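# Move the top plate from the tray onto the table

## Task

Lift the uppermost plate off the stack in the tray and set it down on the table so that no part of it extends beyond the blue tape outline. The remaining plates must stay inside the tray, with none resting on or hanging over a tray wall, and the tray must be left as it was found. Everything must stay in place on its own without the robot holding it. At the end, release the plate and move the tool away.

## Robot and tools

ROBOT. A single UR12e-type arm with a suction cup tool instead of a gripper. The controlled point is the cup point, the centre of the cup's rim (29 mm wide). The cup points along the cup point's own +z axis. About 7 cm behind the rim the tool widens to roughly 8 cm on each side, so leave side clearance near tray walls and other plates.

FRAMES. Results give the cup point's position in metres and its orientation as a quaternion (w, x, y, z), in the scene frame. That frame's origin is on the table top under the arm base, +z is up, and +y is to the left when looking along +x. Reported positions can be a little off, more so at long reach. Motion commands, however, are expressed in the cup point's own axes, not the scene frame.

ROW FORMAT. Every motion row holds 7 numbers, each from -1 to 1: dx, dy, dz, rx, ry, rz, suction. The first six are an offset, not a pose: a displacement of the cup point from where it was measured at the start of the action, along the cup point's own axes. 1.0 stands for 0.6 m of travel or 180 degrees of turn; rx, ry, rz form a single rotation vector. The seventh number sets vacuum: 1 is full (about 55 kPa below ambient), smaller values give that fraction, and 0.05 or less switches it off. The setting persists until changed. Six optional extra numbers (13 total) give per-joint stiffness scales from 0 to 1, base joint first; they persist until rewritten.

execute_actions(actions): a list of actions run one after another. Each action is a table of up to 15 rows, one row per 1/30 s step; if fewer rows are given, the last one is repeated to fill 15 steps. All rows in an action are measured from the action's starting pose, not from the previous row. For the first action in a call, that start is the pose in the latest result. Passing an empty list just returns the current state and images.

move(target, speed, stop_force, blocking): drives the cup point along a straight line toward one target row (same 7 or 13 numbers, offsets from the pose in the last result showing one). speed is in m/s, 0.002 to 0.5, default 0.25; rotation rate is capped at twice that in rad/s. Paths last 0.5 to 10 s and are cut short beyond that. The move ignores obstacles and the arm may lag or overshoot. stop_force (13 to 80 N, not allowed in the first 0.2 s) ends the path when the wrist senses that much extra push against the direction of travel; then the arm backs up two steps and holds. Use it with a very low speed when approaching a surface, never on a move that rotates, and leave it out when pulling away from something you are touching. blocking=false returns after 0.5 s while the arm keeps going; it cannot be combined with stop_force, and further motion commands are refused until wait or stop shows the move ended. The result adds a move: line giving the ending (done, contact, off_target, moving, held, fault) and limits that acted (paced = clipped, held = some steps blocked).

wait(seconds): 0 to 10 s; the arm holds its last command, and a running move continues. stop(): brakes a running move. zoom_image(camera, region): enlarged crop of cam_high, cam_low or cam_wrist, region [x0, y0, x1, y1] in pixels of the 504x504 image, at most 504 pixels per side. read_manual(section): only "licences". finished_scene(scene): ends the current scene, given by its number; irreversible, so only call it once the plate is resting in place, suction is off and the tool is clear.

RESULTS. Each result gives pose, velocities, joint positions, a Hand target line (where the controller is heading), wrist force and torque along the cup point axes (noisy, offset up to about 5.5 N, saturating near 100 N; a press shows as force pointing back into the arm), suction_measured and part_present (1 from 0.50, back to 0 below 0.45), plus images. A pose unreachable line means the clearance check altered or blocked the command.

MOTION LIMITS. Each step the command is clipped to within 100 mm and 16 degrees of the current pose, so large offsets need several actions. Motion trails commands by about 0.17 s.

GRIPPING. Switch suction on, then press the rim flat on a smooth part of the plate so it seals all round; avoid edges, holes or seams. A good seal reads close to the commanded value; near 0 means no seal. Under vacuum the cup shortens, bringing the plate up to 10 mm nearer the tool. To release, set the plate down on its support first, then turn suction off and lift at least 15 mm. If the cup seals onto the table, turn suction off to free it.

AVOID. The arm is stiff: pressing even slightly past contact can trigger a fault. Any joint torque at its limit (elbow 139, wrists 50.2, shoulder joints 306 N m) or any outside force of 150 N stops the arm for 10 s. Motors heat while holding loads; a MOTOR HOT warning appears at 70 °C and brakes lock at 85 °C. Do not drop, slam or drag plates, do not disturb the tray, and never push anything off the table. Loose objects may occasionally be nudged by outside disturbances.

Each tool is called after ">>>" as name([rows], argument=value, ...), one row to a line, values as JSON.

## Session

>>> execute_actions(actions=[])

Scene clock: 0.00 s.
end_effector_position=(+0.6291, +0.0180, +0.3226) suction_measured=0.01 part_present=0 end_effector_quat_wxyz=(+0.001, -0.013, +1.000, -0.005) end_effector_velocity=(+0.000, +0.001, -0.000) end_effector_angular_velocity=(-0.000, -0.000, +0.002)
Joint positions: [-0.28  -1.556  2.142 -2.157 -1.57   2.86 ]
Joint velocities: [ 0.002  0.    -0.    -0.    -0.    -0.   ]
Motor temperatures (°C, as the motors report them): [22 21 22 29 29 31]
Wrist force (N, on the end effector, along its own x y z axes, offset not removed): no reading
Wrist torque (N m, same axes, about the end effector's origin, offset not removed): no reading
Hand target: +0.629, +0.018, +0.323; +0.001, -0.013, +1.000, -0.005
Joint stiffness scale: [1. 1. 1. 1. 1. 1.]
camera_calibration (this result's frames):
cam_wrist: T_world_to_cam=[[0.0459726, -0.998906, 0.00861648, -0.00942983], [-0.931331, -0.0397401, 0.361999, 0.478154], [-0.36126, -0.0246668, -0.932139, 0.631084], [0, 0, 0, 1]] pos_world=[0.673739, 0.0251492, 0.415248]

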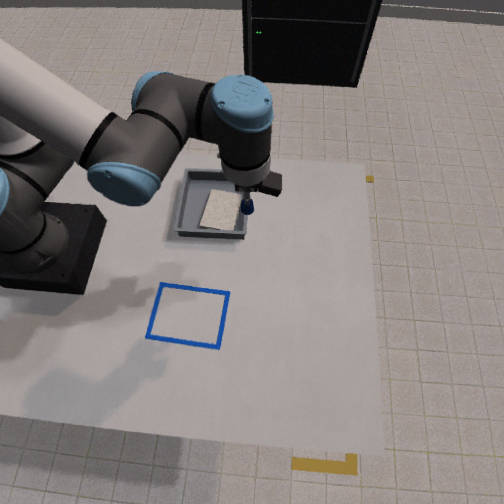

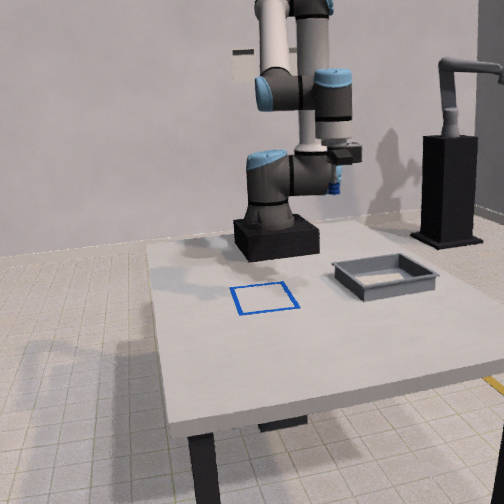

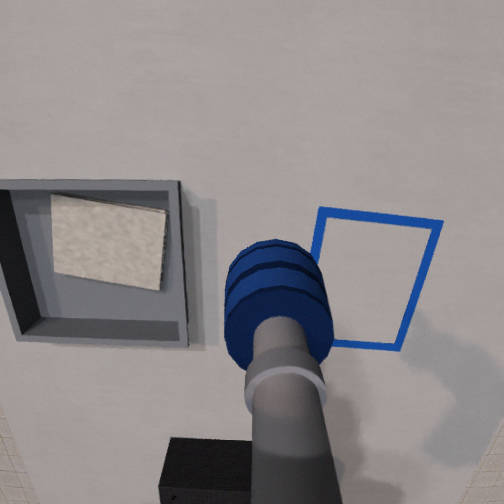

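>>> zoom_image(camera="cam_wrist", region=[0, 160, 220, 360])

>>> zoom_image(camera="cam_high", region=[160, 160, 270, 250])

>>> zoom_image(camera="cam_high", region=[135, 270, 245, 360])

Region (0, 160, 220, 360) of cam_wrist's 504x504 image, scaled by 2.291, with more detail than that image has; it fills the top 458 rows of this view, and the rest is white.

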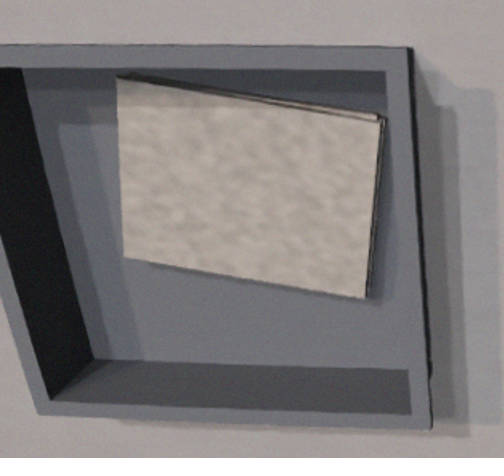

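Region (160, 160, 270, 250) of cam_high's 504x504 image, scaled by 4.582, with more detail than that image has; it fills the top 412 rows of this view, and the rest is white.

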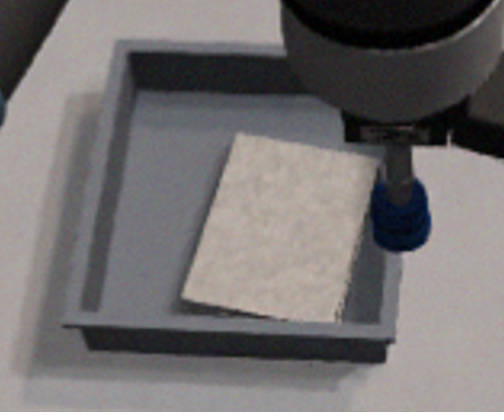

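Region (135, 270, 245, 360) of cam_high's 504x504 image, scaled by 4.582, with more detail than that image has; it fills the top 412 rows of this view, and the rest is white.

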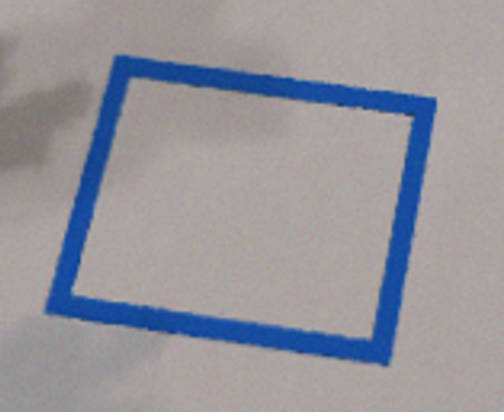

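>>> move(target=[0.168, 0.325, 0.37, 0, 0, -0.472, 0], speed=0.4)

Scene clock: 20.77 s.
end_effector_position=(+0.5271, +0.2065, +0.1004) suction_measured=0.01 part_present=0 end_effector_quat_wxyz=(+0.002, +0.683, -0.730, +0.006) end_effector_velocity=(+0.003, +0.000, +0.002) end_effector_angular_velocity=(+0.003, -0.014, +0.012)
Joint positions: [ 0.036 -1.295  2.411 -2.691 -1.572  1.699]
Joint velocities: [-0.     0.     0.    -0.014  0.002 -0.012]
Motor temperatures (°C, as the motors report them): [22 21 22 29 29 31]
Wrist force (N, on the end effector, along its own x y z axes, offset not removed): [0.3 3.0 0.9]
Wrist torque (N m, same axes, about the end effector's origin, offset not removed): [0.19 -0.17 0.04]
Hand target: +0.524, +0.208, +0.098; +0.003, +0.685, -0.729, +0.005
Off the commanded pose: 0.004 m, 0 deg.
Joint stiffness scale: [1. 1. 1. 1. 1. 1.]
move: off_target
camera_calibration (this result's frames):
cam_wrist: T_world_to_cam=[[0.998888, -0.0469774, 0.00391173, -0.5129], [-0.0450232, -0.926157, 0.374442, 0.185692], [-0.0139674, -0.374202, -0.927242, 0.280311], [0, 0, 0, 1]] pos_world=[0.524606, 0.252778, 0.192392]

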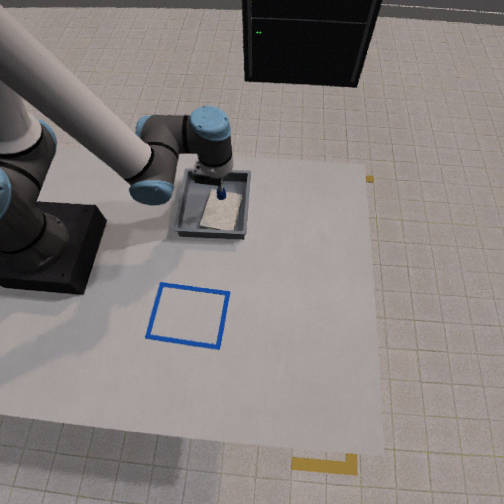

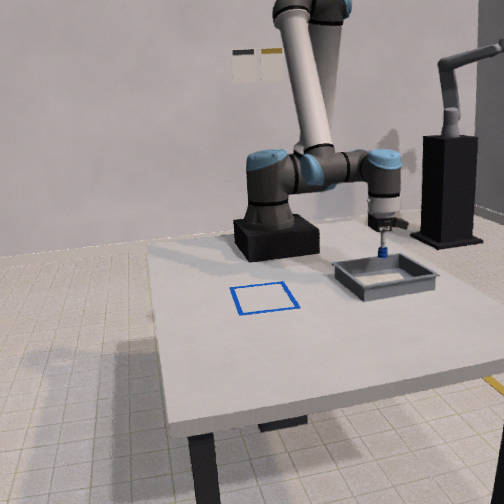

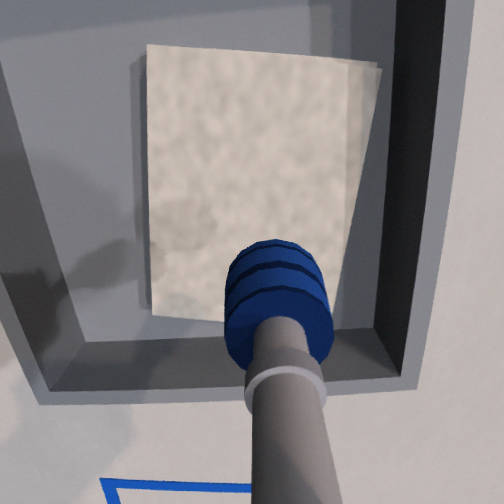

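>>> move(target=[-0.007, 0.015, 0.11, 0, 0, 0, 0], speed=0.15)

>>> zoom_image(camera="cam_low", region=[320, 220, 450, 310])

Scene clock: 30.10 s.
end_effector_position=(+0.5208, +0.2093, +0.0355) suction_measured=0.01 part_present=0 end_effector_quat_wxyz=(+0.001, +0.682, -0.731, +0.007) end_effector_velocity=(+0.002, +0.001, +0.001) end_effector_angular_velocity=(+0.001, -0.008, +0.002)
Joint positions: [ 0.044 -1.149  2.433 -2.859 -1.572  1.708]
Joint velocities: [ 0.002  0.     0.    -0.009  0.     0.   ]
Motor temperatures (°C, as the motors report them): [22 21 22 29 29 31]
Wrist force (N, on the end effector, along its own x y z axes, offset not removed): [3.1 -1.8 -2.7]
Wrist torque (N m, same axes, about the end effector's origin, offset not removed): [-0.51 -0.57 0.10]
Hand target: +0.519, +0.210, +0.034; +0.002, +0.683, -0.730, +0.006
Off the commanded pose: 0.003 m, 0 deg.
Joint stiffness scale: [1. 1. 1. 1. 1. 1.]
move: done
camera_calibration (this result's frames):
cam_wrist: T_world_to_cam=[[0.998792, -0.0488201, 0.00555287, -0.505922], [-0.0473513, -0.926196, 0.374056, 0.213516], [-0.0131184, -0.373867, -0.927389, 0.220615], [0, 0, 0, 1]] pos_world=[0.518315, 0.255539, 0.127538]

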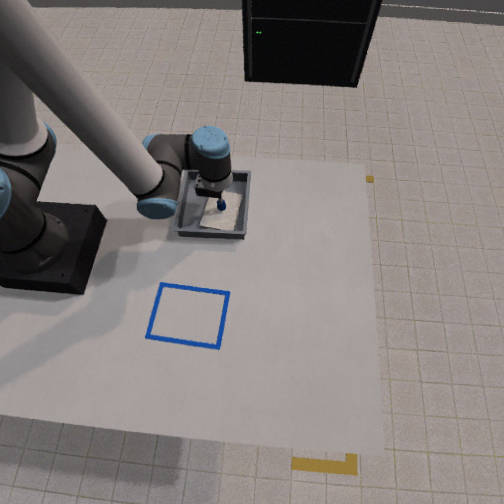

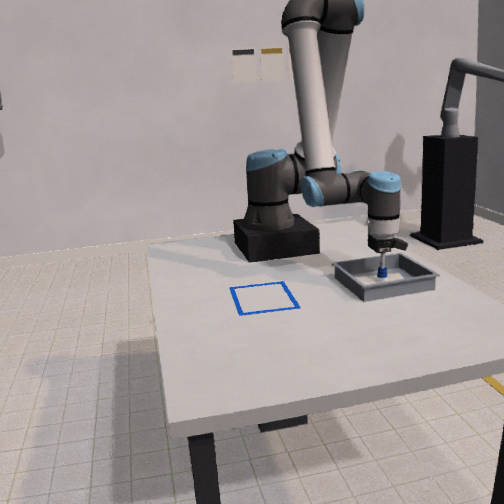

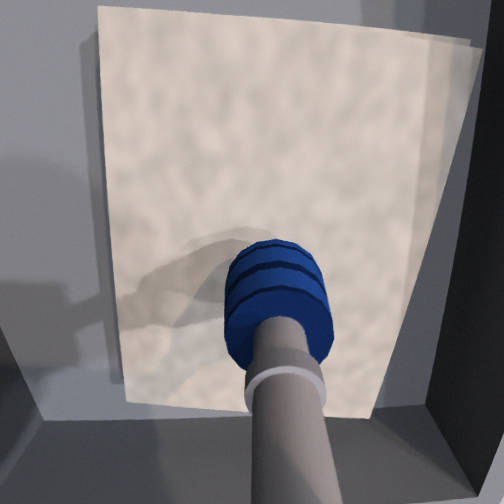

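Region (320, 220, 450, 310) of cam_low's 504x504 image, scaled by 3.877, with more detail than that image has; it fills the top 349 rows of this view, and the rest is white.

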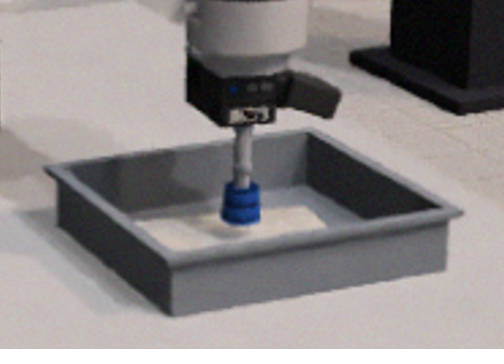

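>>> move(target=[0, 0, 0.04, 0, 0, 0, 0.4], speed=0.02, stop_force=13)

Scene clock: 33.57 s.
end_effector_position=(+0.5208, +0.2090, +0.0124) suction_measured=0.39 part_present=0 end_effector_quat_wxyz=(+0.001, +0.682, -0.731, +0.007) end_effector_velocity=(+0.002, -0.002, +0.001) end_effector_angular_velocity=(-0.001, -0.007, -0.002)
Joint positions: [ 0.044 -1.093  2.433 -2.915 -1.572  1.708]
Joint velocities: [-0.003 -0.     0.    -0.007 -0.001 -0.001]
Motor temperatures (°C, as the motors report them): [22 21 22 29 29 31]
Wrist force (N, on the end effector, along its own x y z axes, offset not removed): [4.9 2.0 0.1]
Wrist torque (N m, same axes, about the end effector's origin, offset not removed): [-0.21 -0.73 0.02]
Hand target: +0.521, +0.209, +0.011; +0.001, +0.682, -0.731, +0.007
Off the commanded pose: 0.001 m, 0 deg.
Joint stiffness scale: [1. 1. 1. 1. 1. 1.]
move: done
camera_calibration (this result's frames):
cam_wrist: T_world_to_cam=[[0.99879, -0.0489053, 0.00524838, -0.50572], [-0.047316, -0.926185, 0.374089, 0.221898], [-0.013434, -0.373885, -0.927378, 0.199227], [0, 0, 0, 1]] pos_world=[0.518284, 0.255274, 0.104403]

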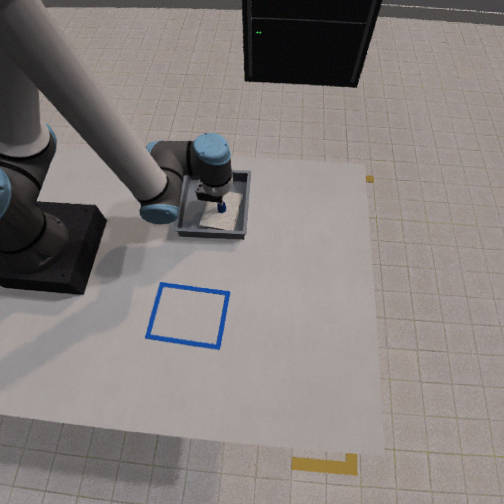

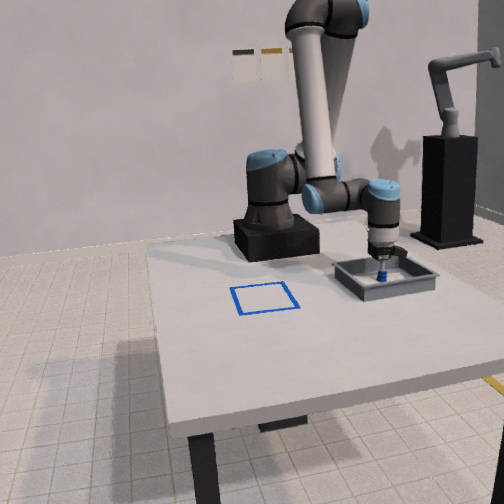

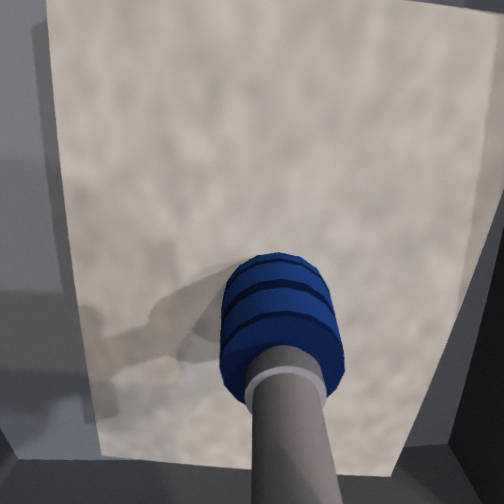

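>>> move(target=[0, 0, -0.025, 0, 0, 0, 0.4], speed=0.02)

>>> zoom_image(camera="cam_high", region=[170, 165, 260, 245])

>>> zoom_image(camera="cam_low", region=[335, 245, 435, 300])

Scene clock: 38.57 s.
end_effector_position=(+0.5208, +0.2092, +0.0261) suction_measured=0.36 part_present=0 end_effector_quat_wxyz=(+0.002, +0.682, -0.731, +0.006) end_effector_velocity=(-0.002, -0.001, -0.001) end_effector_angular_velocity=(-0.000, +0.008, -0.000)
Joint positions: [ 0.044 -1.127  2.433 -2.881 -1.572  1.708]
Joint velocities: [-0.002  0.     0.     0.008  0.    -0.002]
Motor temperatures (°C, as the motors report them): [22 21 22 29 29 31]
Wrist force (N, on the end effector, along its own x y z axes, offset not removed): [1.8 -2.9 -0.4]
Wrist torque (N m, same axes, about the end effector's origin, offset not removed): [-0.63 -0.37 -0.02]
Hand target: +0.521, +0.209, +0.027; +0.001, +0.682, -0.731, +0.007
Off the commanded pose: 0.001 m, 0 deg.
Joint stiffness scale: [1. 1. 1. 1. 1. 1.]
move: done
camera_calibration (this result's frames):
cam_wrist: T_world_to_cam=[[0.998792, -0.0489117, 0.00467927, -0.505775], [-0.0471082, -0.92617, 0.374152, 0.216794], [-0.0139666, -0.373921, -0.927355, 0.212303], [0, 0, 0, 1]] pos_world=[0.518342, 0.255435, 0.118133]

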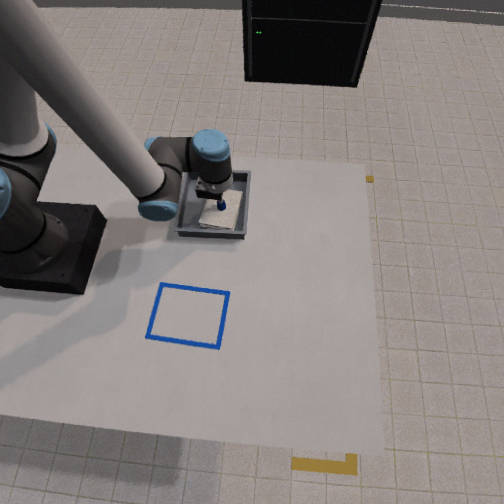

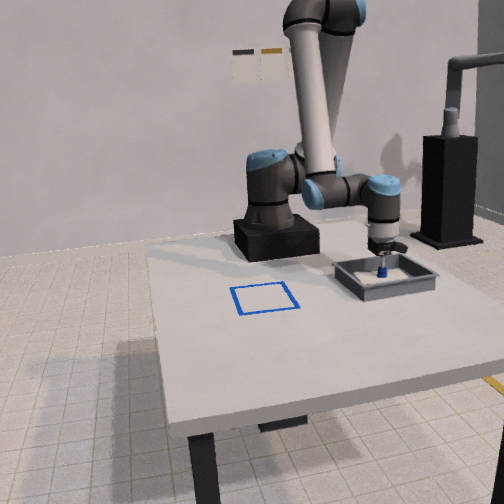

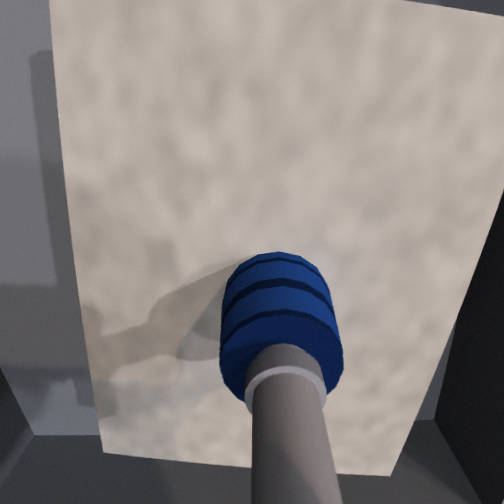

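Region (170, 165, 260, 245) of cam_high's 504x504 image, scaled by 5.600, with more detail than that image has.

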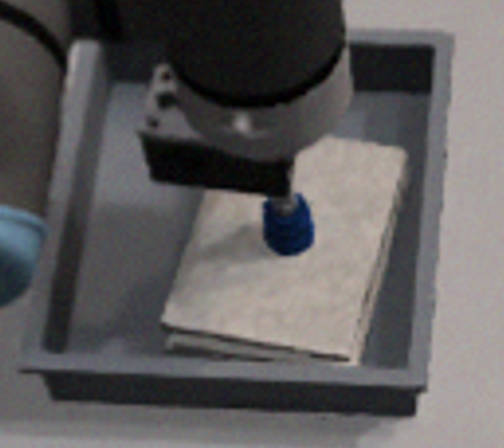

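Region (335, 245, 435, 300) of cam_low's 504x504 image, scaled by 5.040, with more detail than that image has; it fills the top 277 rows of this view, and the rest is white.

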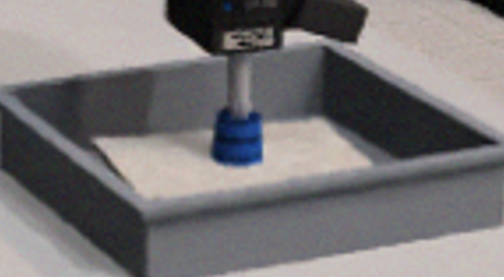

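>>> zoom_image(camera="cam_high", region=[195, 200, 250, 240])

>>> move(target=[0, 0, -0.125, 0, 0, 0, 0.8], speed=0.12)

>>> zoom_image(camera="cam_low", region=[340, 230, 430, 290])

>>> zoom_image(camera="cam_high", region=[180, 170, 260, 245])

Region (195, 200, 250, 240) of cam_high's 504x504 image, scaled by 9.164, with more detail than that image has; it fills the top 367 rows of this view, and the rest is white.

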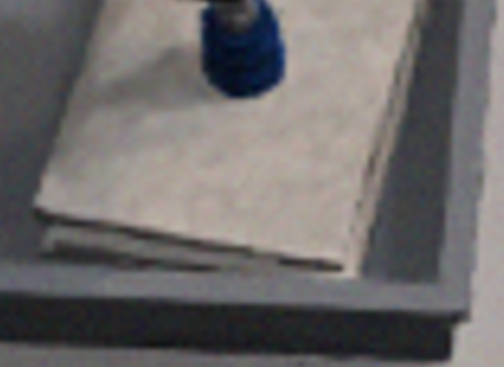

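Scene clock: 43.20 s.
end_effector_position=(+0.5182, +0.2098, +0.0997) suction_measured=0.79 part_present=1 end_effector_quat_wxyz=(+0.002, +0.682, -0.731, +0.006) end_effector_velocity=(-0.003, +0.001, -0.001) end_effector_angular_velocity=(+0.000, +0.010, +0.002)
Joint positions: [ 0.044 -1.301  2.424 -2.696 -1.572  1.708]
Joint velocities: [ 0.001 -0.    -0.     0.01   0.001 -0.001]
Motor temperatures (°C, as the motors report them): [22 21 22 29 29 31]
Wrist force (N, on the end effector, along its own x y z axes, offset not removed): [2.4 -1.2 -0.5]
Wrist torque (N m, same axes, about the end effector's origin, offset not removed): [-0.38 -0.37 0.03]
Hand target: +0.520, +0.210, +0.101; +0.002, +0.682, -0.731, +0.006
Off the commanded pose: 0.003 m, 0 deg.
Joint stiffness scale: [1. 1. 1. 1. 1. 1.]
move: done
camera_calibration (this result's frames):
cam_wrist: T_world_to_cam=[[0.998799, -0.0489349, 0.00259839, -0.503263], [-0.0463479, -0.926115, 0.374382, 0.189328], [-0.015914, -0.374053, -0.927271, 0.281764], [0, 0, 0, 1]] pos_world=[0.515917, 0.256107, 0.191698]

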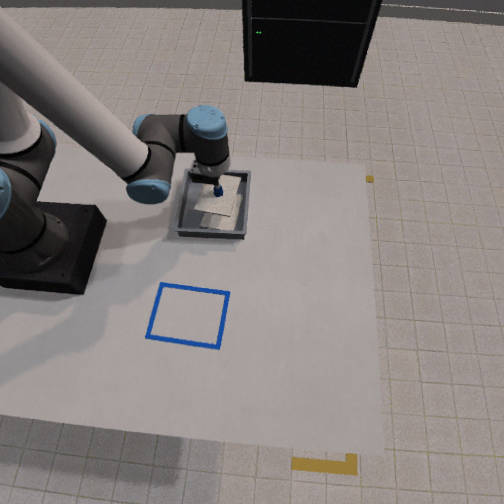

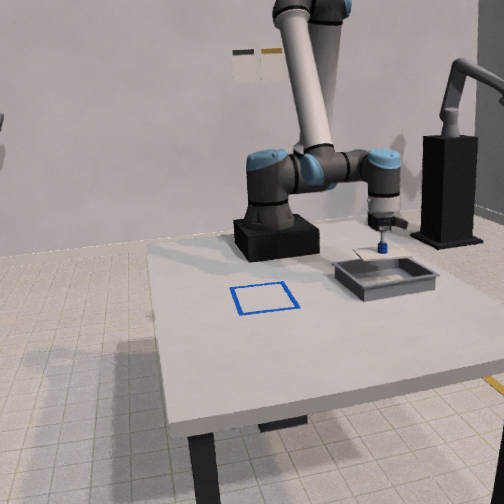

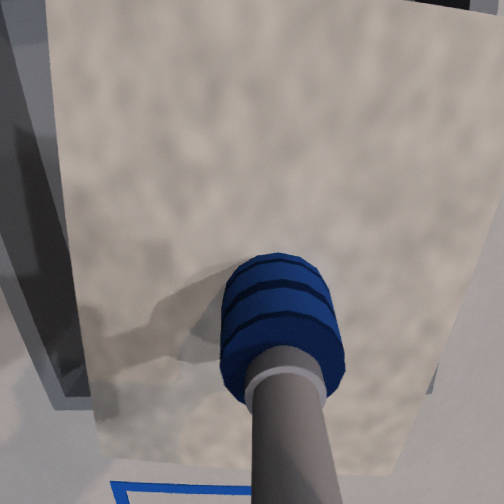

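Region (340, 230, 430, 290) of cam_low's 504x504 image, scaled by 5.600, with more detail than that image has.

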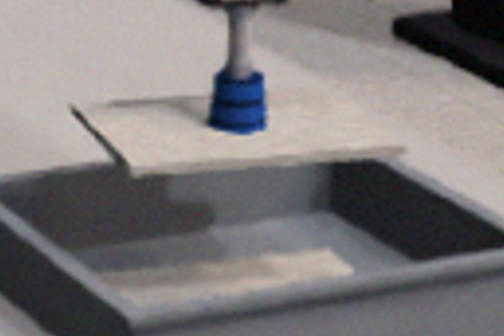

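Region (180, 170, 260, 245) of cam_high's 504x504 image, scaled by 6.300, with more detail than that image has; it fills the top 472 rows of this view, and the rest is white.

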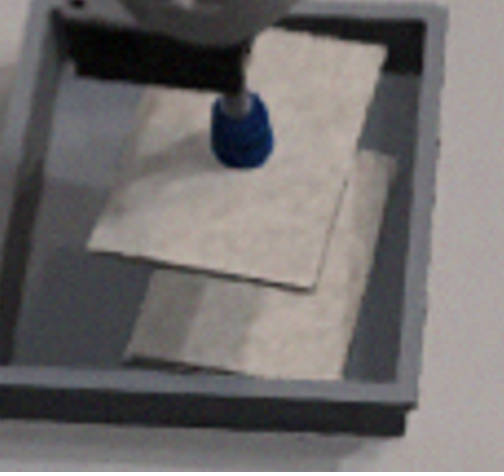

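>>> move(target=[0.604, 0.04, 0.055, 0, 0, 0.472, 1], speed=0.35)

>>> move(target=[0, 0, 0.085, 0, 0, 0, 1], speed=0.12)

>>> zoom_image(camera="cam_high", region=[130, 250, 250, 360])

>>> zoom_image(camera="cam_low", region=[215, 250, 315, 325])

Scene clock: 52.80 s.
end_effector_position=(+0.4668, -0.1482, +0.0708) suction_measured=0.98 part_present=1 end_effector_quat_wxyz=(+0.001, -0.012, +1.000, -0.006) end_effector_velocity=(+0.000, -0.000, +0.000) end_effector_angular_velocity=(-0.001, -0.001, -0.017)
Joint positions: [-0.695 -1.292  2.562 -2.841 -1.571  2.447]
Joint velocities: [-0.     0.     0.    -0.002 -0.     0.017]
Motor temperatures (°C, as the motors report them): [22 21 22 29 29 31]
Wrist force (N, on the end effector, along its own x y z axes, offset not removed): [0.3 -3.2 2.6]
Wrist torque (N m, same axes, about the end effector's origin, offset not removed): [-0.65 -0.01 -0.02]
Hand target: +0.469, -0.151, +0.071; +0.002, -0.009, +1.000, -0.006
Off the commanded pose: 0.003 m, 0 deg.
Joint stiffness scale: [1. 1. 1. 1. 1. 1.]
move: done
camera_calibration (this result's frames):
cam_wrist: T_world_to_cam=[[0.044487, -0.998969, 0.00909338, -0.165141], [-0.931268, -0.038174, 0.362328, 0.411741], [-0.361607, -0.0245873, -0.932006, 0.333796], [0, 0, 0, 1]] pos_world=[0.511491, -0.141046, 0.163417]

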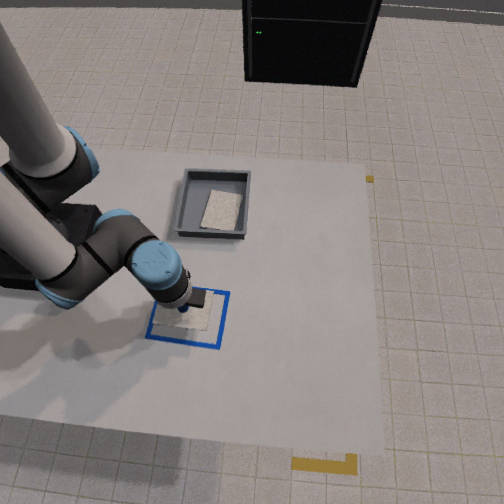

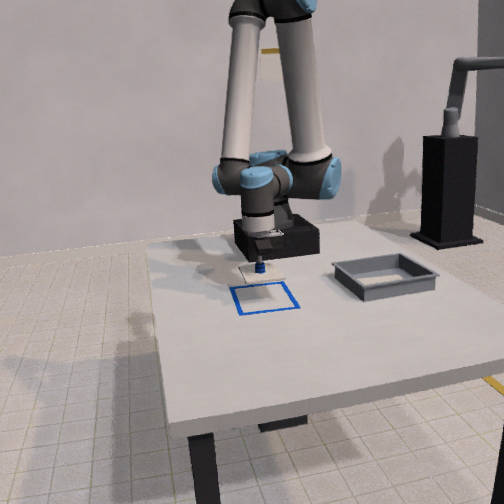

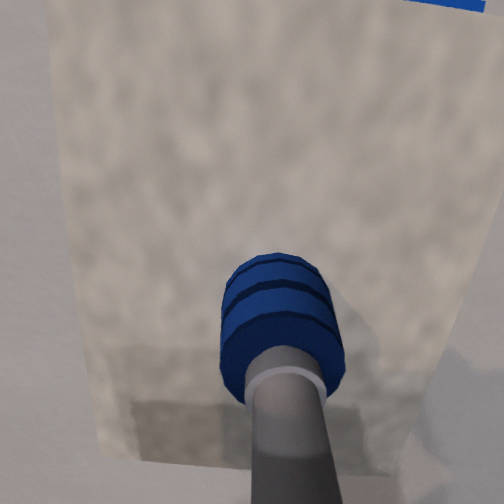

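Scene clock: 53.87 s.
end_effector_position=(+0.4685, -0.1499, +0.0211) suction_measured=0.98 part_present=1 end_effector_quat_wxyz=(+0.002, -0.012, +1.000, -0.006) end_effector_velocity=(+0.002, -0.002, +0.001) end_effector_angular_velocity=(-0.006, -0.008, +0.000)
Joint positions: [-0.695 -1.145  2.565 -2.993 -1.571  2.447]
Joint velocities: [-0.    -0.    -0.    -0.01   0.001 -0.   ]
Motor temperatures (°C, as the motors report them): [22 21 22 29 29 31]
Wrist force (N, on the end effector, along its own x y z axes, offset not removed): [2.3 -1.3 0.6]
Wrist torque (N m, same axes, about the end effector's origin, offset not removed): [-0.46 -0.17 -0.07]
Hand target: +0.467, -0.149, +0.020; +0.001, -0.012, +1.000, -0.006
Off the commanded pose: 0.002 m, 0 deg.
Joint stiffness scale: [1. 1. 1. 1. 1. 1.]
move: done
camera_calibration (this result's frames):
cam_wrist: T_world_to_cam=[[0.0441256, -0.998969, 0.0106938, -0.166391], [-0.931975, -0.0373063, 0.360598, 0.431716], [-0.359827, -0.0258779, -0.93266, 0.286948], [0, 0, 0, 1]] pos_world=[0.512942, -0.142688, 0.113729]

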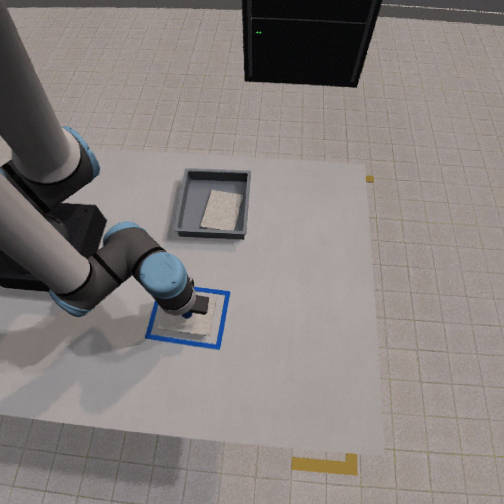

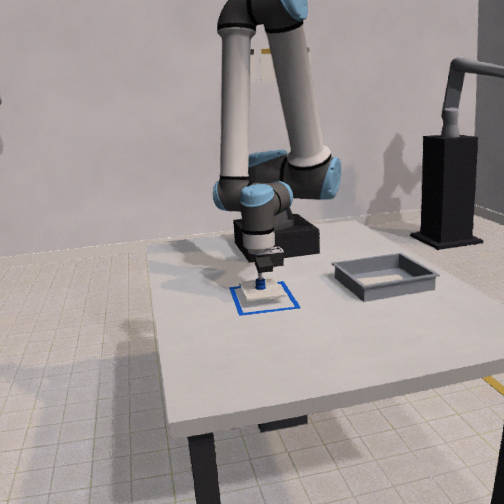

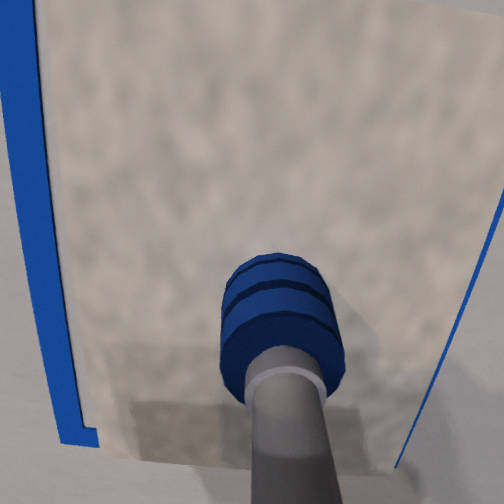

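Region (130, 250, 250, 360) of cam_high's 504x504 image, scaled by 4.200, with more detail than that image has; it fills the top 462 rows of this view, and the rest is white.

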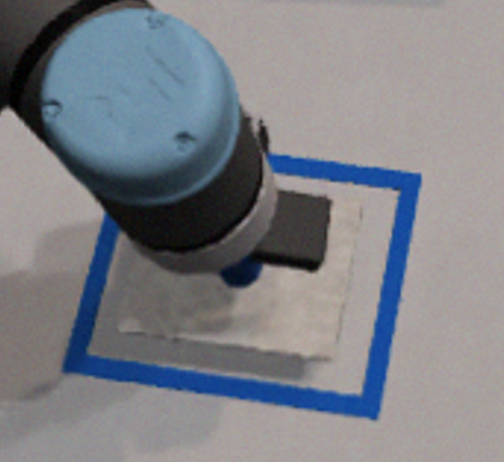

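Region (215, 250, 315, 325) of cam_low's 504x504 image, scaled by 5.040, with more detail than that image has; it fills the top 378 rows of this view, and the rest is white.

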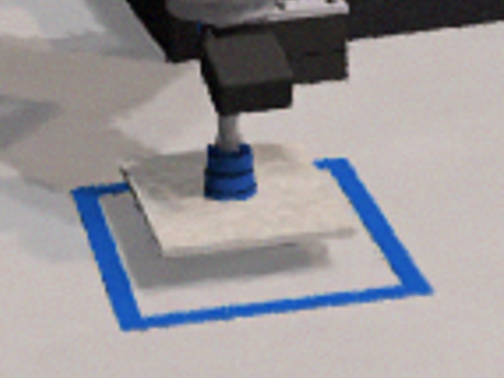

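>>> move(target=[0, 0.011, 0.025, 0, 0, 0, 1], speed=0.05)

>>> move(target=[0, 0, 0.04, 0, 0, 0, 1], speed=0.012, stop_force=13)

Scene clock: 57.13 s.
end_effector_position=(+0.4697, -0.1462, +0.0074) suction_measured=0.98 part_present=1 end_effector_quat_wxyz=(+0.003, -0.011, +1.000, -0.007) end_effector_velocity=(+0.003, -0.002, +0.002) end_effector_angular_velocity=(-0.008, -0.011, -0.005)
Joint positions: [-0.687 -1.104  2.565 -3.036 -1.571  2.457]
Joint velocities: [-0.    -0.     0.    -0.013  0.     0.005]
Motor temperatures (°C, as the motors report them): [22 21 22 29 29 31]
Wrist force (N, on the end effector, along its own x y z axes, offset not removed): [3.3 -2.5 -0.3]
Wrist torque (N m, same axes, about the end effector's origin, offset not removed): [-0.49 -0.54 -0.10]
Hand target: +0.468, -0.144, +0.006; +0.002, -0.012, +1.000, -0.006
Off the commanded pose: 0.003 m, 0 deg.
Joint stiffness scale: [1. 1. 1. 1. 1. 1.]
move: done
camera_calibration (this result's frames):
cam_wrist: T_world_to_cam=[[0.0423738, -0.999027, 0.0122416, -0.161804], [-0.932737, -0.0351651, 0.358839, 0.438641], [-0.358059, -0.0266236, -0.933319, 0.273818], [0, 0, 0, 1]] pos_world=[0.514035, -0.138931, 0.100139]

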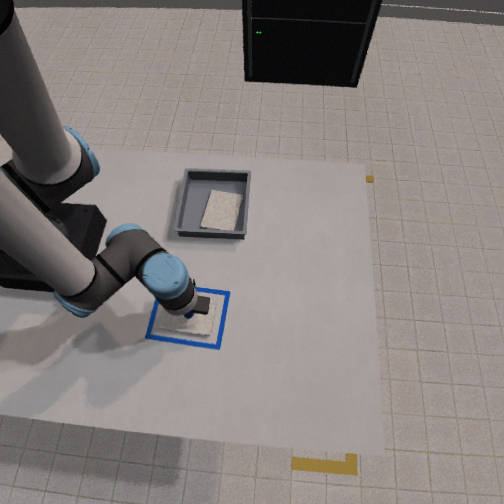

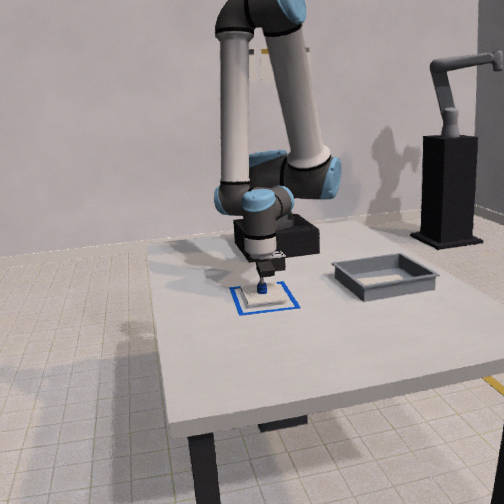

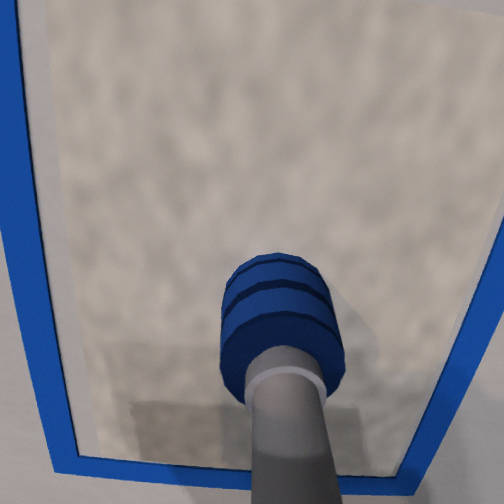

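Scene clock: 58.67 s.
end_effector_position=(+0.4694, -0.1461, -0.0047) suction_measured=0.99 part_present=1 end_effector_quat_wxyz=(+0.004, -0.011, +1.000, -0.008) end_effector_velocity=(-0.000, +0.001, -0.000) end_effector_angular_velocity=(+0.001, +0.001, +0.001)
Joint positions: [-0.687 -1.067  2.565 -3.075 -1.571  2.457]
Joint velocities: [ 0.002  0.     0.     0.001 -0.     0.001]
Motor temperatures (°C, as the motors report them): [22 21 22 29 29 31]
Wrist force (N, on the end effector, along its own x y z axes, offset not removed): [1.5 0.9 -9.1]
Wrist torque (N m, same axes, about the end effector's origin, offset not removed): [-0.23 -0.11 0.06]
Hand target: +0.469, -0.146, -0.005; +0.002, -0.011, +1.000, -0.007
Off the commanded pose: 0.012 m, 0 deg.
Joint stiffness scale: [1. 1. 1. 1. 1. 1.]
move: contact
camera_calibration (this result's frames):
cam_wrist: T_world_to_cam=[[0.0422667, -0.999015, 0.0135254, -0.161409], [-0.933301, -0.0346474, 0.35742, 0.442989], [-0.3566, -0.0277303, -0.933846, 0.261513], [0, 0, 0, 1]] pos_world=[0.51352, -0.138649, 0.0880623]

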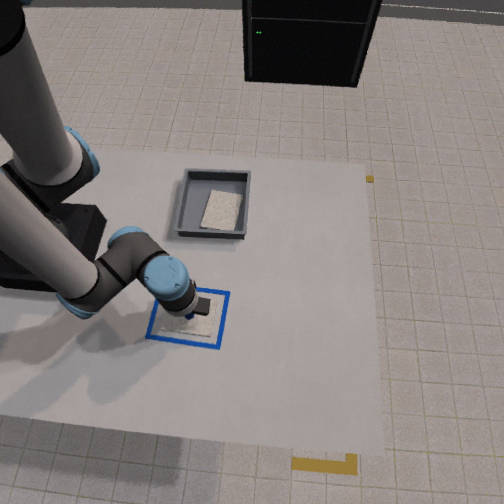

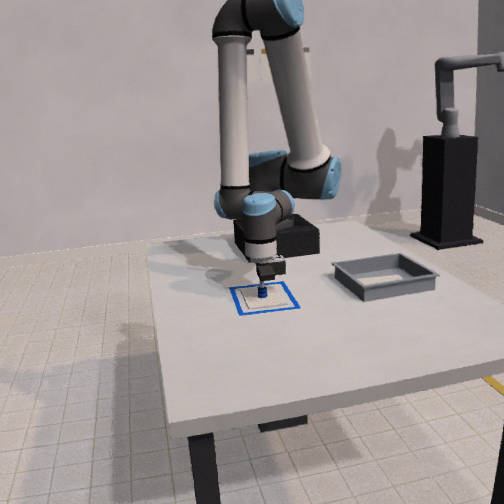

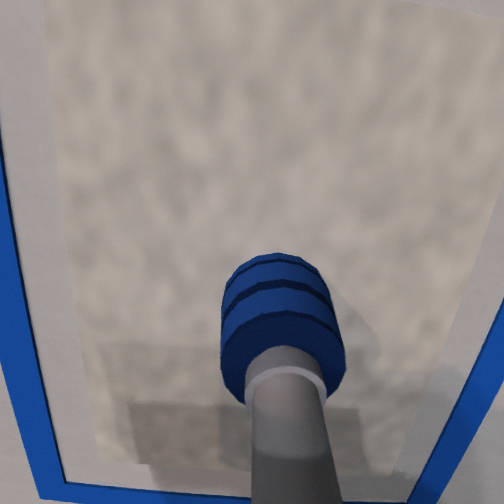

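>>> execute_actions([
  [[0,0,0,0,0,0,0]],
])

>>> move(target=[0, 0, -0.3, 0, 0, 0, 0], speed=0.25)

Scene clock: 60.97 s.
end_effector_position=(+0.4696, -0.1462, -0.0041) suction_measured=0.01 part_present=0 end_effector_quat_wxyz=(+0.004, -0.011, +1.000, -0.008) end_effector_velocity=(+0.000, +0.000, +0.000) end_effector_angular_velocity=(-0.000, -0.000, +0.002)
Joint positions: [-0.687 -1.069  2.565 -3.074 -1.571  2.457]
Joint velocities: [ 0.    -0.     0.    -0.001  0.    -0.002]
Motor temperatures (°C, as the motors report them): [22 21 22 29 29 31]
Wrist force (N, on the end effector, along its own x y z axes, offset not removed): [4.5 0.1 -7.5]
Wrist torque (N m, same axes, about the end effector's origin, offset not removed): [-0.36 -0.59 0.10]
Hand target: +0.469, -0.146, -0.005; +0.004, -0.011, +1.000, -0.008
Off the commanded pose: 0.001 m, 0 deg.
Joint stiffness scale: [1. 1. 1. 1. 1. 1.]
camera_calibration (this result's frames):
cam_wrist: T_world_to_cam=[[0.0422639, -0.999007, 0.0141301, -0.161586], [-0.933564, -0.0344493, 0.356753, 0.443122], [-0.355911, -0.0282692, -0.934092, 0.261747], [0, 0, 0, 1]] pos_world=[0.513671, -0.138761, 0.0886941]

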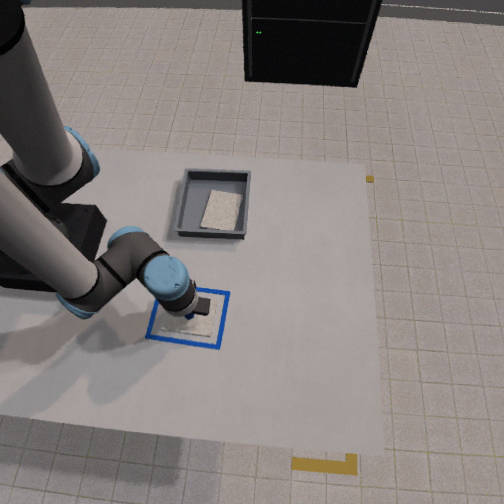

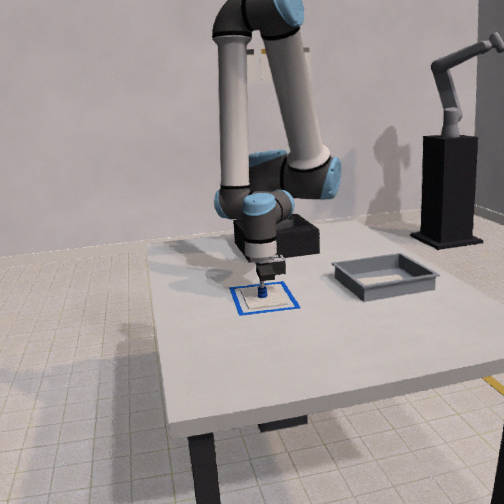

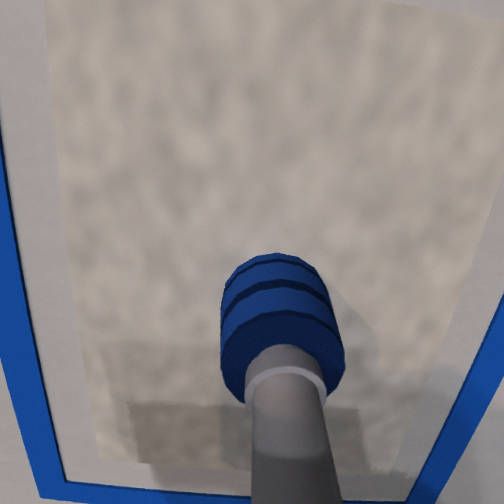

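Scene clock: 62.43 s.
end_effector_position=(+0.4663, -0.1419, +0.1745) suction_measured=0.01 part_present=0 end_effector_quat_wxyz=(+0.003, -0.011, +1.000, -0.008) end_effector_velocity=(+0.000, +0.000, +0.001) end_effector_angular_velocity=(+0.005, +0.008, +0.003)
Joint positions: [-0.687 -1.564  2.519 -2.532 -1.571  2.458]
Joint velocities: [ 0.001  0.    -0.005  0.015 -0.001 -0.001]
Motor temperatures (°C, as the motors report them): [22 21 22 29 29 31]
Wrist force (N, on the end effector, along its own x y z axes, offset not removed): [0.0 -3.4 -1.1]
Wrist torque (N m, same axes, about the end effector's origin, offset not removed): [-0.75 -0.12 -0.04]
Hand target: +0.468, -0.143, +0.176; +0.004, -0.011, +1.000, -0.008
Off the commanded pose: 0.003 m, 0 deg.
Joint stiffness scale: [1. 1. 1. 1. 1. 1.]
move: done
camera_calibration (this result's frames):
cam_wrist: T_world_to_cam=[[0.0412978, -0.999062, 0.0130177, -0.159019], [-0.933121, -0.0339078, 0.35796, 0.376114], [-0.357183, -0.02693, -0.933646, 0.428234], [0, 0, 0, 1]] pos_world=[0.510484, -0.134584, 0.267255]

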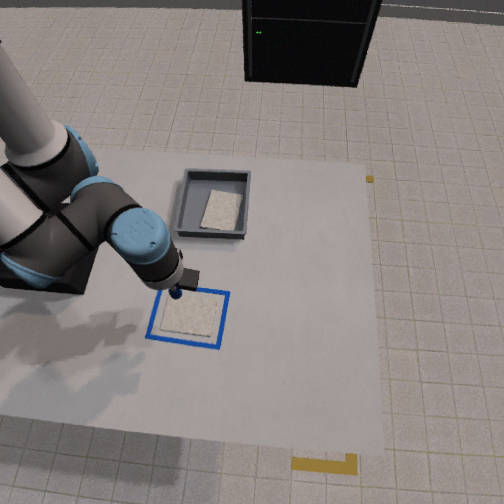

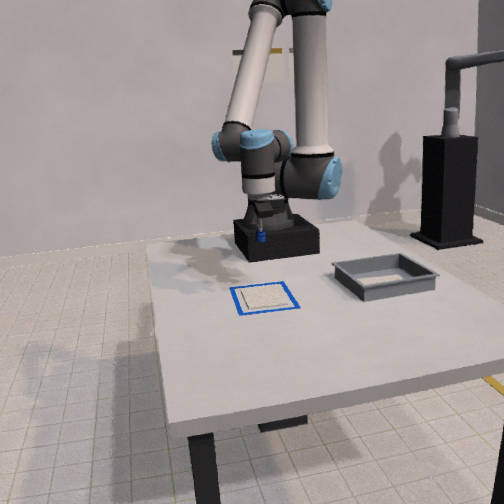

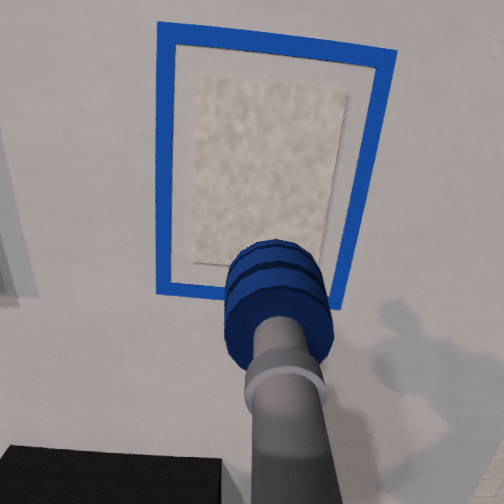

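>>> finished_scene(scene=2)

The scene is finished: the task was done.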